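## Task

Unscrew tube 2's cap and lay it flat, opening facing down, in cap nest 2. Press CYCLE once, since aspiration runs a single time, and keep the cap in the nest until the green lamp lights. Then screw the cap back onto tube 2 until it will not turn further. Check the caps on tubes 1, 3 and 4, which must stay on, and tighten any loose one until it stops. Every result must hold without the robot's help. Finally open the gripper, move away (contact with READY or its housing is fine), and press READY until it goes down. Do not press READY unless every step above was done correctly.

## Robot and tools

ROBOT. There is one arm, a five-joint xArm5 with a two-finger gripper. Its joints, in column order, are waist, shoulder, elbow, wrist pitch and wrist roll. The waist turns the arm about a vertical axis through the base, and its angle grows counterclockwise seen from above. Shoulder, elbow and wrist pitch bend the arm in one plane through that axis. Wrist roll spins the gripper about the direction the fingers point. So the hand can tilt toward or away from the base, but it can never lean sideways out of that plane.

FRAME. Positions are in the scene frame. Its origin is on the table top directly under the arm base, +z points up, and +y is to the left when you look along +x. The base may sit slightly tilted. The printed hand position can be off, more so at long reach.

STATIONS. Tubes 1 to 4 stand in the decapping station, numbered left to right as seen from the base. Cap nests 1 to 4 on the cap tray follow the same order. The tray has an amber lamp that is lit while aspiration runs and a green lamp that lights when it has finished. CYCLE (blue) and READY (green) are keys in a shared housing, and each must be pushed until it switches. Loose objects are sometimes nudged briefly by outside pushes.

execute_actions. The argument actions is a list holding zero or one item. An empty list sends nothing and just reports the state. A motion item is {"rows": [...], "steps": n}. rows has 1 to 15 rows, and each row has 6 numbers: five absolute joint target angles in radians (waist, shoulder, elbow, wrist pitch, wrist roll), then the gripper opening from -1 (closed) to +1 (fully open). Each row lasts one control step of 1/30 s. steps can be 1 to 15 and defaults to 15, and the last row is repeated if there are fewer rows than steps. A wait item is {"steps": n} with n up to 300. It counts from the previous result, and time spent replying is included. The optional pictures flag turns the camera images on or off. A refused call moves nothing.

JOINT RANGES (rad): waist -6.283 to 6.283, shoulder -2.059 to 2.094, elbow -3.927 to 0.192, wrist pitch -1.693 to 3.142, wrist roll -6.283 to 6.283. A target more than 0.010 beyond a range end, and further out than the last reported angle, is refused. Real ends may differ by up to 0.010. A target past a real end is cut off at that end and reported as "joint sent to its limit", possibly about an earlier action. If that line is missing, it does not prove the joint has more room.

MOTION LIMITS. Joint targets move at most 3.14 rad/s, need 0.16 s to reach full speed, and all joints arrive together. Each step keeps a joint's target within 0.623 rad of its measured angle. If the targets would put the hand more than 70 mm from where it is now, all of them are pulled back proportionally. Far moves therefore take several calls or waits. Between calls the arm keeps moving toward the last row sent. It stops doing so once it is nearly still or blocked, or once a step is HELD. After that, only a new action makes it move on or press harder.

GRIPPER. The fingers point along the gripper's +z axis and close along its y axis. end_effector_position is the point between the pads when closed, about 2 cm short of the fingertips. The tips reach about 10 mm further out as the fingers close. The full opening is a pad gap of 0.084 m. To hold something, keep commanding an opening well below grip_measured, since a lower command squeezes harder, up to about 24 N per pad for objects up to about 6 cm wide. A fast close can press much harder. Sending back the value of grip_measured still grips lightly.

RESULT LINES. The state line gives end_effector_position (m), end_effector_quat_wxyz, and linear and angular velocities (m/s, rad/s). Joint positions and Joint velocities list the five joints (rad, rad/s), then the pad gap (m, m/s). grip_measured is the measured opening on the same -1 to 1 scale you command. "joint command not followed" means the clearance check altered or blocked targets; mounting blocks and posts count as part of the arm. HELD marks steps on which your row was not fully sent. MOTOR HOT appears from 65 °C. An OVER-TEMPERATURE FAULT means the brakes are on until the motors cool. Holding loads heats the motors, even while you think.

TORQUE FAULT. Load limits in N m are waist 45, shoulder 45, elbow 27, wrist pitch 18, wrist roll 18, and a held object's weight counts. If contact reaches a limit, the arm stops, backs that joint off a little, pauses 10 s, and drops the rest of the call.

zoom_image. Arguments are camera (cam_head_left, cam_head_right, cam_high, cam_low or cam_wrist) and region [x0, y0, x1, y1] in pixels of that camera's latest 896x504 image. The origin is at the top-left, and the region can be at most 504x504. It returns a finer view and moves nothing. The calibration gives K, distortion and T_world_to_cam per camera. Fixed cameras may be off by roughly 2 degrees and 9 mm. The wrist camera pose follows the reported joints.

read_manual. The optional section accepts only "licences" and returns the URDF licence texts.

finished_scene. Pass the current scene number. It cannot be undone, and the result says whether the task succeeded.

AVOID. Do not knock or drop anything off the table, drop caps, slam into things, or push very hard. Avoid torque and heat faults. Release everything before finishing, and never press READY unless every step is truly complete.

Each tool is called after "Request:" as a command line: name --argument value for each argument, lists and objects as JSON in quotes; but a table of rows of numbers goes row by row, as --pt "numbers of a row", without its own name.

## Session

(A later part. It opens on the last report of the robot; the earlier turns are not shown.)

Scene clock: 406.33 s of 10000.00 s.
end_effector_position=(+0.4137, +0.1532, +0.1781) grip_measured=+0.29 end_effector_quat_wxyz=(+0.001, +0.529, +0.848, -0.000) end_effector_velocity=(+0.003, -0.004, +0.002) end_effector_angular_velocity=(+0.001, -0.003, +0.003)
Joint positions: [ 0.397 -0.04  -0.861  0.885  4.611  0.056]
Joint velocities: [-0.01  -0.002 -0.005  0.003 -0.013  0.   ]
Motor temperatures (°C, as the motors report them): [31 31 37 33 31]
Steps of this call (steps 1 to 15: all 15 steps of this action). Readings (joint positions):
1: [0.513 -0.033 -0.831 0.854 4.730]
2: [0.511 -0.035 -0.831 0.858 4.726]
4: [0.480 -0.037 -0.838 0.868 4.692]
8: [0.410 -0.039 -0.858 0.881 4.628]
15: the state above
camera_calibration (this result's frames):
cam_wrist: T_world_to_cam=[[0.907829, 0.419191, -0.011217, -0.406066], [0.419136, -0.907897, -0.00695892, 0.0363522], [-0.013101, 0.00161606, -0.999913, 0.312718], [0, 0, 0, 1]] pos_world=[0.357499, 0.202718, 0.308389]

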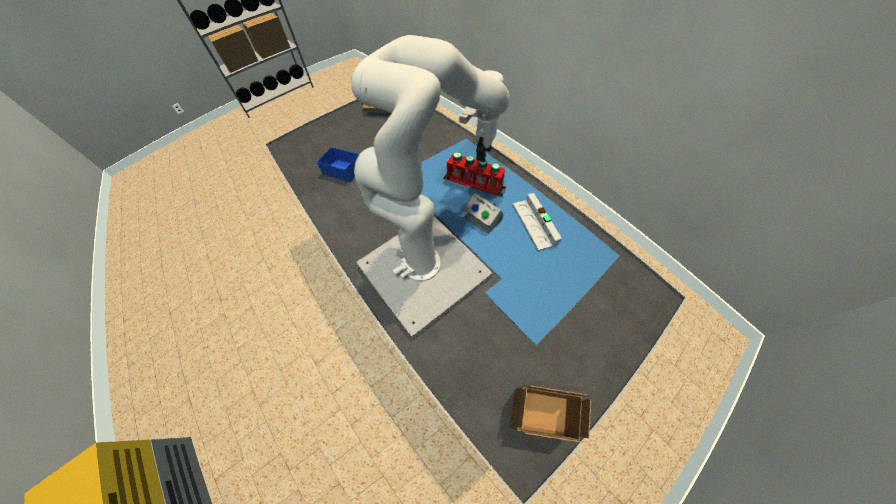

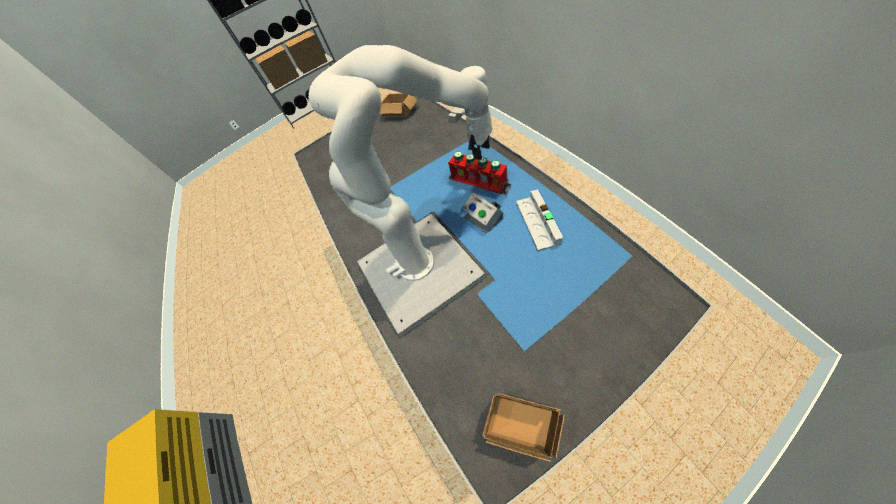

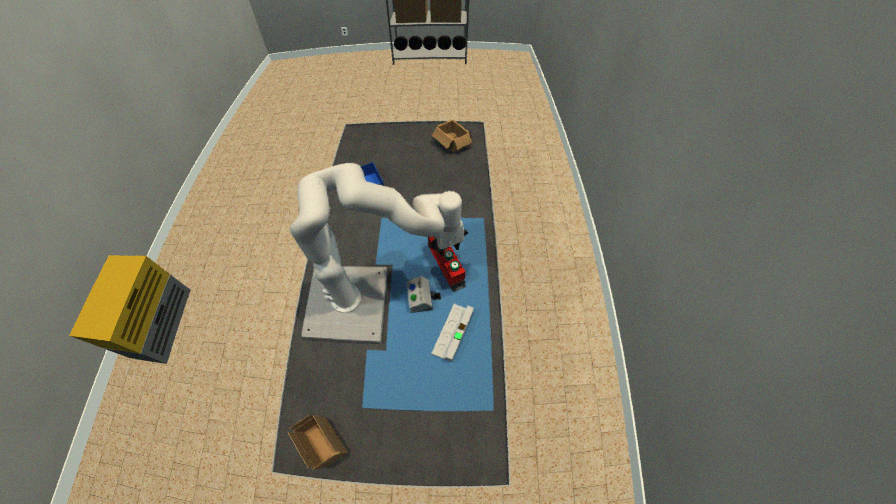

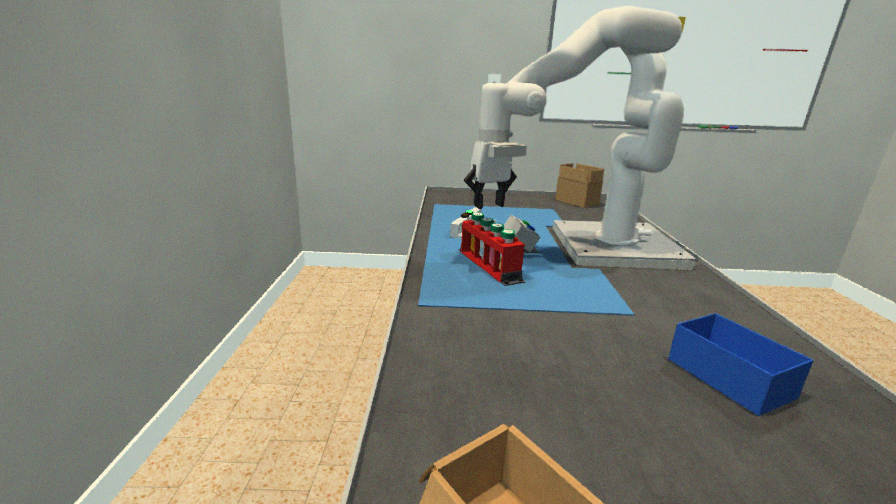

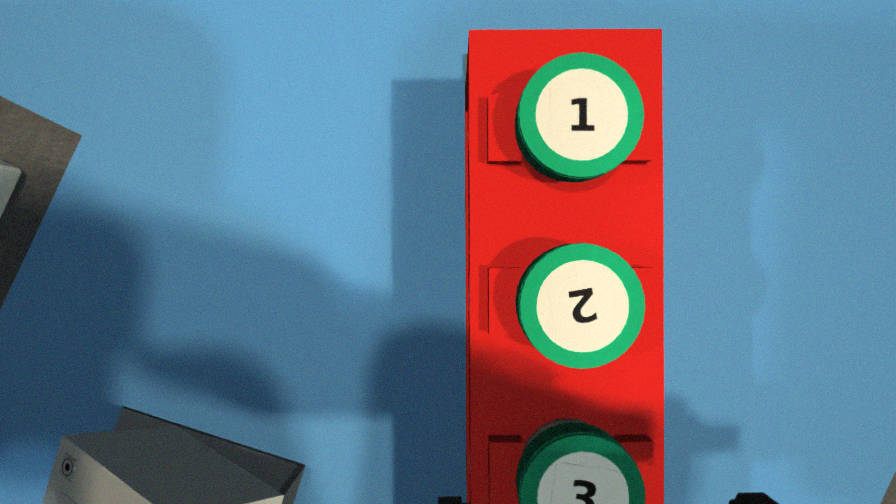

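Request:
execute_actions --actions '[{"rows":[[0.25,-0.4,-0.62,0.9,4.64,-1]],"steps":15}]' --pictures false

Request:
execute_actions --actions '[{"rows":[[0.1,-0.65,-0.25,0.72,4.64,-1]],"steps":15}]' --pictures false

Request:
execute_actions --actions '[{"rows":[[0.045,-0.72,-0.065,0.575,4.64,-1]],"steps":15}]' --pictures false

Request:
execute_actions --actions '[{"rows":[[0.045,-0.65,-0.045,0.485,4.64,-1]],"steps":15}]'

Scene clock: 414.97 s of 10000.00 s.
end_effector_position=(+0.3724, +0.0803, +0.2231) grip_measured=-1.00 end_effector_quat_wxyz=(+0.035, +0.599, +0.799, +0.037) end_effector_velocity=(-0.019, -0.018, -0.000) end_effector_angular_velocity=(+0.002, -0.006, -0.044)
Joint positions: [ 0.254 -0.391 -0.626  0.9    4.639  0.   ]
Joint velocities: [-0.037 -0.088  0.077  0.005  0.008  0.   ]
Motor temperatures (°C, as the motors report them): [31 31 37 33 31]
Steps of this call (steps 1 to 15: the robot went on to your last target; steps 16 to 244: nothing new was sent; steps 245 to 259: all 15 steps of this action). Readings (joint positions):
245: [0.396 -0.040 -0.862 0.885 4.610]
246: [0.395 -0.043 -0.860 0.885 4.610]
248: [0.379 -0.081 -0.831 0.887 4.614]
252: [0.307 -0.260 -0.717 0.894 4.628]
259: the state above

Scene clock: 415.47 s of 10000.00 s.
end_effector_position=(+0.3100, +0.0198, +0.1707) grip_measured=-1.00 end_effector_quat_wxyz=(+0.060, +0.656, +0.750, +0.055) end_effector_velocity=(-0.012, -0.015, -0.011) end_effector_angular_velocity=(+0.002, -0.053, -0.045)
Joint positions: [ 0.104 -0.642 -0.261  0.726  4.64   0.   ]
Joint velocities: [-0.046 -0.085  0.105 -0.073 -0.001  0.   ]
Motor temperatures (°C, as the motors report them): [31 31 37 33 31]
Steps of this call (steps 1 to 15: all 15 steps of this action). Readings (joint positions):
1: [0.253 -0.393 -0.624 0.900 4.639]
2: [0.251 -0.397 -0.620 0.898 4.640]
4: [0.234 -0.426 -0.579 0.876 4.640]
8: [0.163 -0.544 -0.403 0.795 4.640]
15: the state above

Scene clock: 415.97 s of 10000.00 s.
end_effector_position=(+0.2785, +0.0014, +0.1291) grip_measured=-1.00 end_effector_quat_wxyz=(+0.074, +0.677, +0.730, +0.064) end_effector_velocity=(-0.004, -0.002, -0.005) end_effector_angular_velocity=(-0.000, -0.004, -0.005)
Joint positions: [ 0.046 -0.719 -0.068  0.576  4.64   0.   ]
Joint velocities: [-0.006 -0.009  0.024 -0.018 -0.001  0.   ]
Motor temperatures (°C, as the motors report them): [31 31 37 33 31]
Steps of this call (steps 1 to 15: all 15 steps of this action). Readings (joint positions):
1: [0.103 -0.645 -0.258 0.724 4.640]
2: [0.101 -0.647 -0.253 0.719 4.640]
4: [0.089 -0.665 -0.214 0.685 4.640]
8: [0.055 -0.707 -0.094 0.603 4.640]
15: the state above

Scene clock: 416.47 s of 10000.00 s.
end_effector_position=(+0.2773, +0.0010, +0.1123) grip_measured=-1.00 end_effector_quat_wxyz=(+0.074, +0.677, +0.730, +0.064) end_effector_velocity=(-0.000, +0.000, -0.002) end_effector_angular_velocity=(-0.000, +0.001, +0.002)
Joint positions: [ 0.045 -0.651 -0.045  0.486  4.64   0.   ]
Joint velocities: [ 0.001  0.007  0.002 -0.008 -0.     0.   ]
Motor temperatures (°C, as the motors report them): [31 31 37 33 31]
Steps of this call (steps 1 to 15: all 15 steps of this action). Readings (joint positions):
1: [0.046 -0.719 -0.067 0.576 4.640]
2: [0.045 -0.718 -0.066 0.572 4.640]
4: [0.045 -0.696 -0.060 0.542 4.640]
8: [0.045 -0.658 -0.047 0.498 4.640]
15: the state above
camera_calibration (this result's frames):
cam_wrist: T_world_to_cam=[[0.981705, 0.0525153, 0.183024, -0.261123], [0.0519016, -0.998619, 0.00814507, 0.0551395], [0.183199, 0.00150319, -0.983075, 0.189127], [0, 0, 0, 1]] pos_world=[0.218836, 0.068492, 0.233269]

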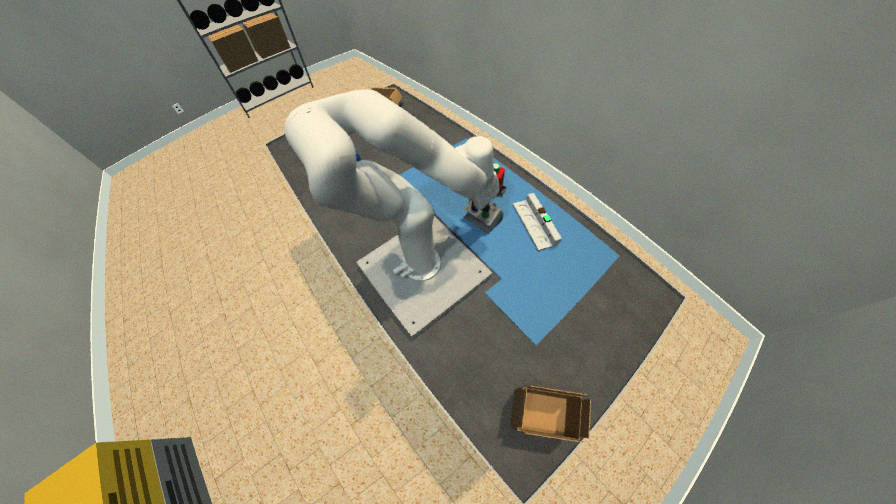

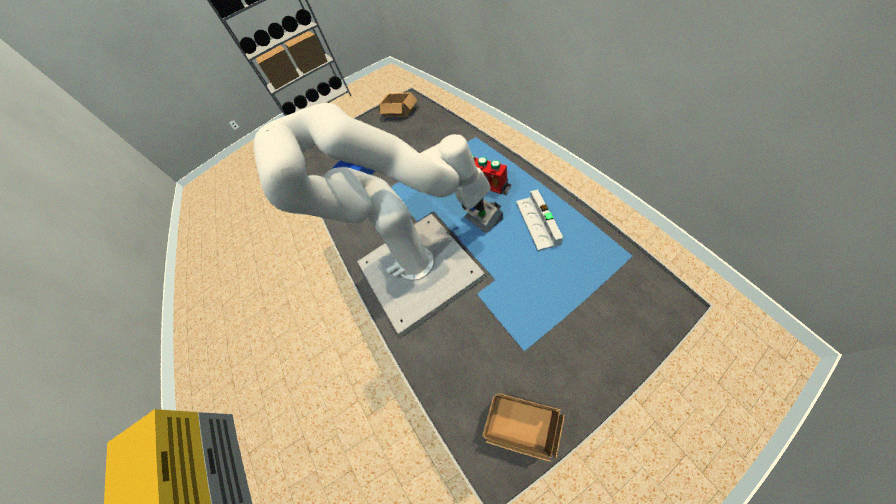

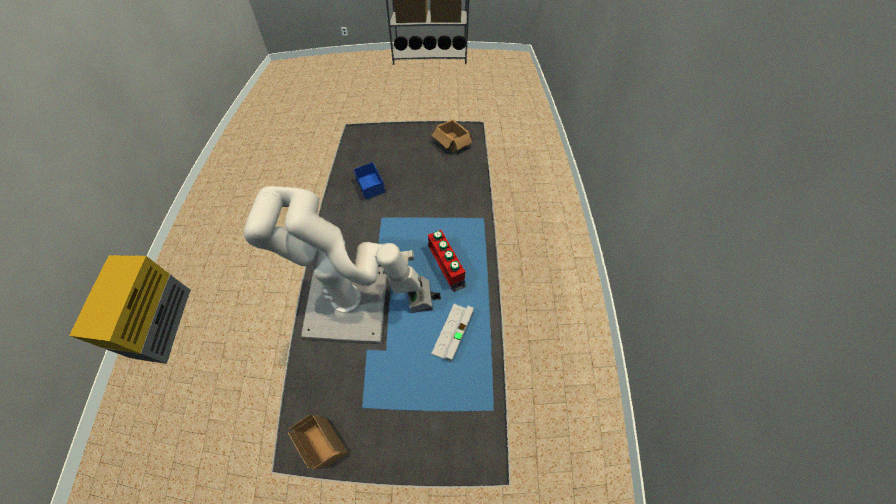

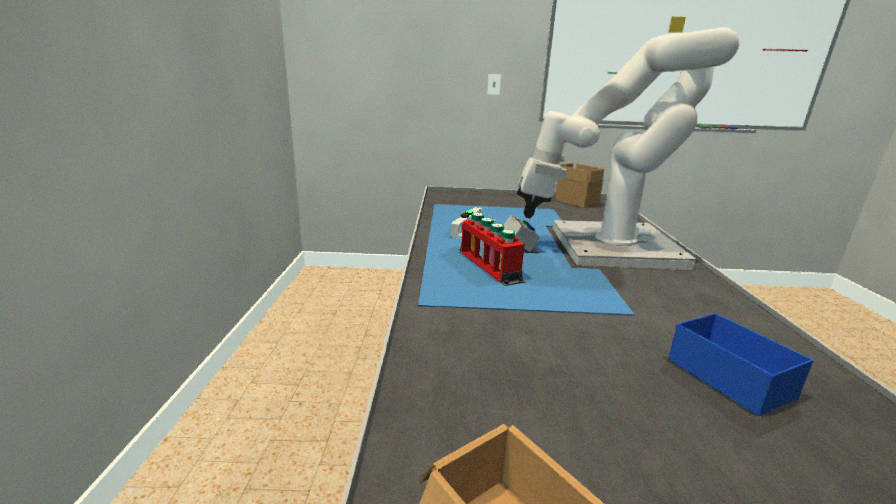

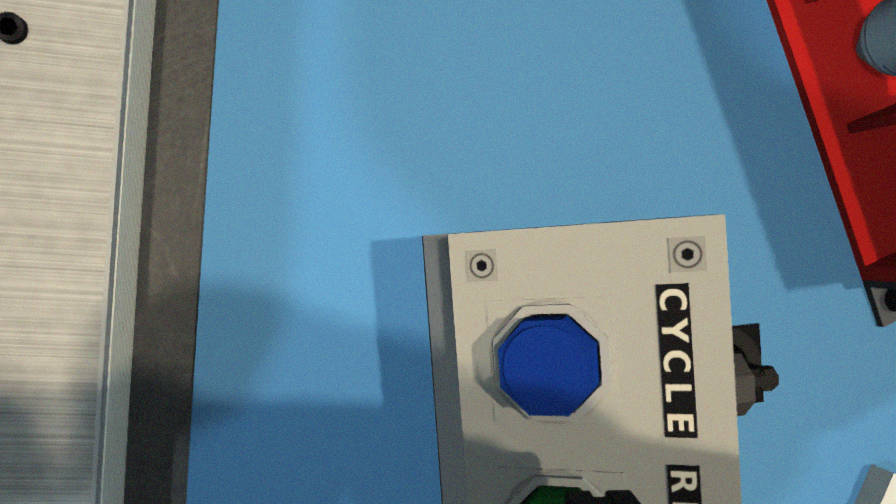

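Request:
execute_actions --actions '[{"rows":[[0.045,-0.64,-0.065,0.48,4.64,-1],[0.045,-0.64,-0.065,0.48,4.64,-1],[0.045,-0.64,-0.065,0.48,4.64,-1],[0.045,-0.62,-0.065,0.46,4.64,-1],[0.045,-0.62,-0.065,0.46,4.64,-1],[0.045,-0.6,-0.065,0.44,4.64,-1],[0.045,-0.6,-0.065,0.44,4.64,-1],[0.045,-0.58,-0.065,0.42,4.64,-1],[0.045,-0.58,-0.065,0.42,4.64,-1],[0.045,-0.56,-0.065,0.40,4.64,-1],[0.045,-0.56,-0.065,0.40,4.64,-1],[0.045,-0.545,-0.065,0.385,4.64,-1]],"steps":15}]' --pictures false

Request:
execute_actions --actions '[{"rows":[[0.045,-0.535,-0.065,0.375,4.64,-1],[0.045,-0.535,-0.065,0.375,4.64,-1],[0.045,-0.525,-0.065,0.365,4.64,-1],[0.045,-0.525,-0.065,0.365,4.64,-1],[0.045,-0.515,-0.065,0.355,4.64,-1],[0.045,-0.515,-0.065,0.355,4.64,-1],[0.045,-0.505,-0.065,0.345,4.64,-1],[0.045,-0.505,-0.065,0.345,4.64,-1],[0.045,-0.495,-0.065,0.335,4.64,-1]],"steps":15}]'

Scene clock: 425.30 s of 10000.00 s.
end_effector_position=(+0.2882, +0.0010, +0.1054) grip_measured=-1.00 end_effector_quat_wxyz=(+0.079, +0.676, +0.729, +0.069) end_effector_velocity=(+0.004, -0.000, -0.033) end_effector_angular_velocity=(+0.000, +0.011, -0.001)
Joint positions: [ 0.045 -0.562 -0.065  0.402  4.64   0.   ]
Joint velocities: [ 0.     0.195  0.002 -0.185  0.001  0.   ]
Motor temperatures (°C, as the motors report them): [31 31 37 33 31]
Steps of this call (steps 1 to 15: the robot went on to your last target; steps 16 to 250: nothing new was sent; steps 251 to 265: all 15 steps of this action). Readings (joint positions):
251: [0.045 -0.650 -0.045 0.485 4.640]
252: [0.045 -0.649 -0.046 0.485 4.640]
254: [0.045 -0.645 -0.054 0.483 4.640]
258: [0.045 -0.623 -0.063 0.462 4.640]
265: the state above

Scene clock: 425.67 s of 10000.00 s.
end_effector_position=(+0.2912, +0.0009, +0.0956) grip_measured=-1.00 end_effector_quat_wxyz=(+0.080, +0.676, +0.729, +0.070) end_effector_velocity=(-0.001, +0.000, -0.001) end_effector_angular_velocity=(-0.000, +0.003, +0.002)
Joint positions: [ 0.045 -0.496 -0.066  0.335  4.64   0.   ]
Joint velocities: [ 0.001  0.001  0.002  0.001 -0.001  0.   ]
Motor temperatures (°C, as the motors report them): [31 31 37 33 31]
The task's run ended inside this call: 4 steps that you had sent did not run.
Steps of this call (steps 1 to 11: the first 11 steps of this action). Readings (joint positions):
1: [0.045 -0.556 -0.064 0.397 4.640]
2: [0.045 -0.552 -0.065 0.392 4.640]
4: [0.045 -0.543 -0.065 0.383 4.640]
8: [0.045 -0.524 -0.065 0.364 4.640]
11: [0.045 -0.509 -0.066 0.349 4.640]
camera_calibration (this result's frames):
cam_wrist: T_world_to_cam=[[0.978597, 0.052588, 0.198953, -0.272291], [0.0518419, -0.998615, 0.00896105, 0.0543945], [0.199148, 0.00154482, -0.979968, 0.165191], [0, 0, 0, 1]] pos_world=[0.230746, 0.0683832, 0.215567]
The task's run has ended: the event that ends the task has happened.

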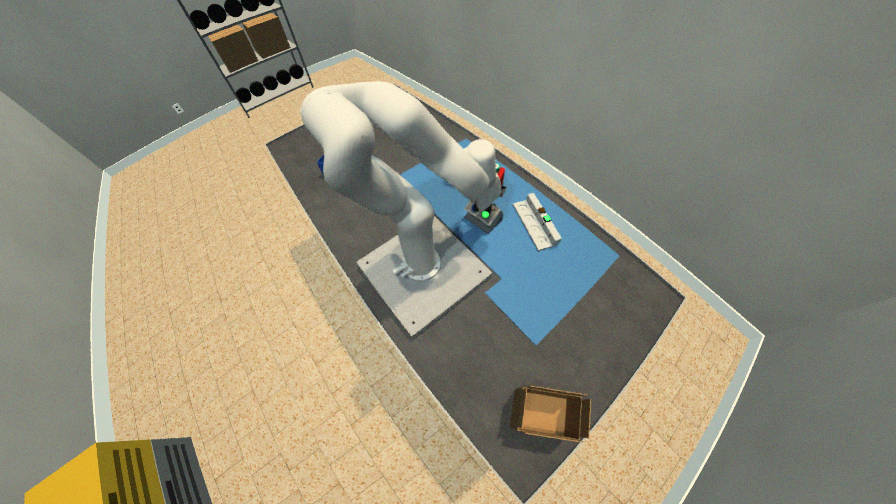

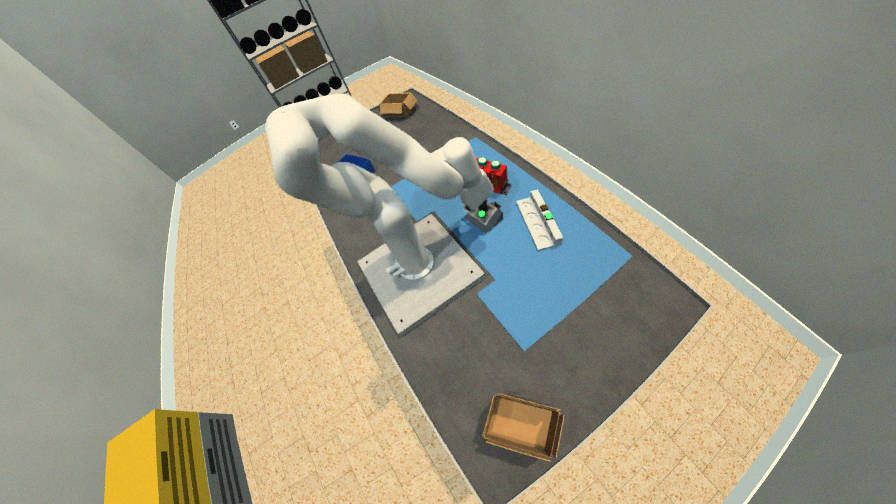

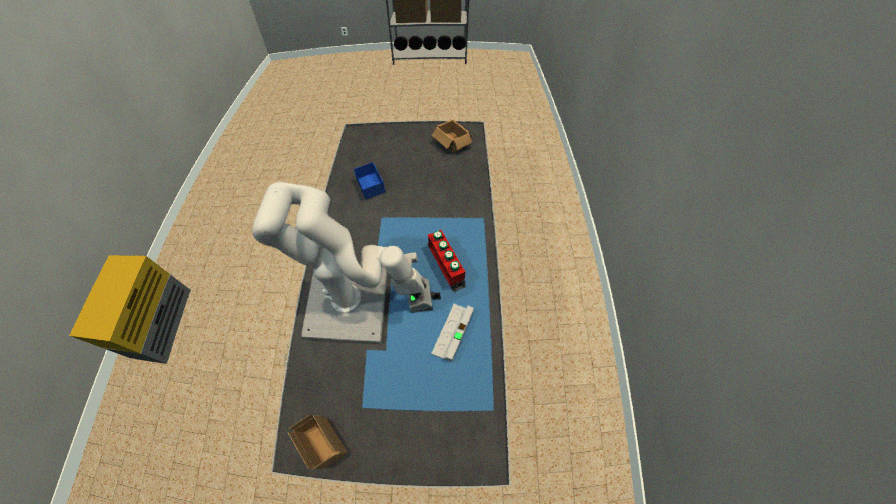

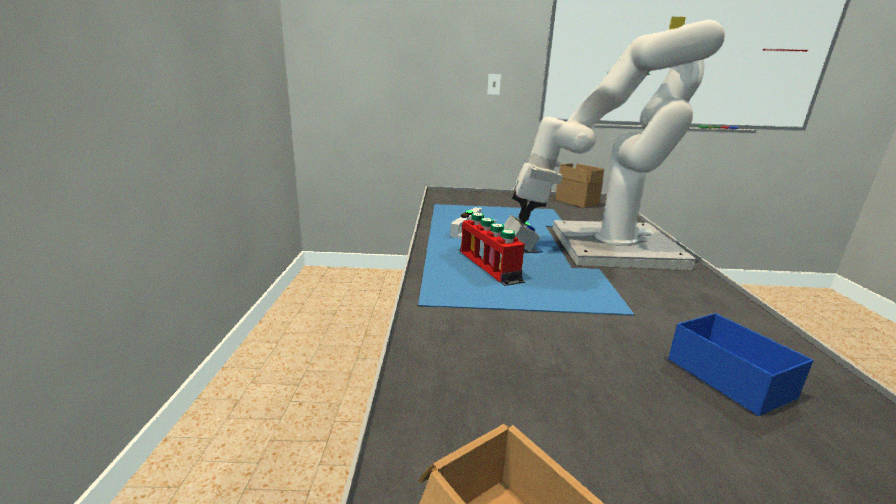

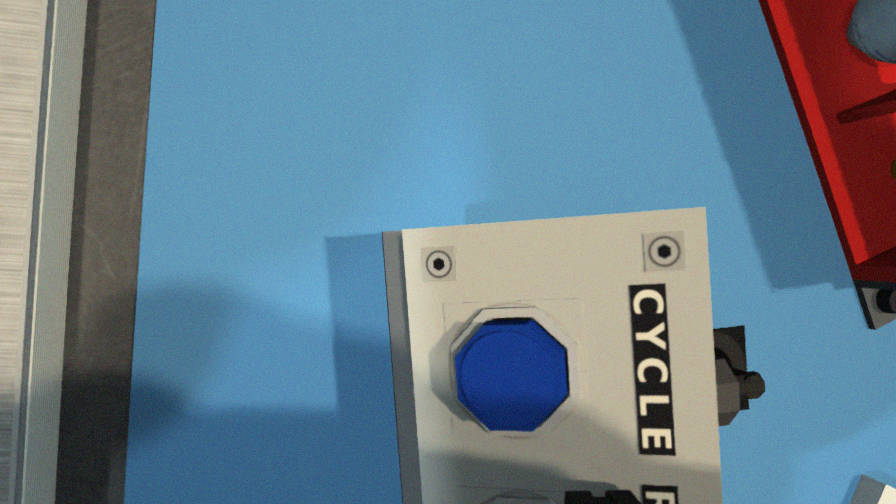

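Request:
finished_scene --scene 2

The scene is finished: the task was done.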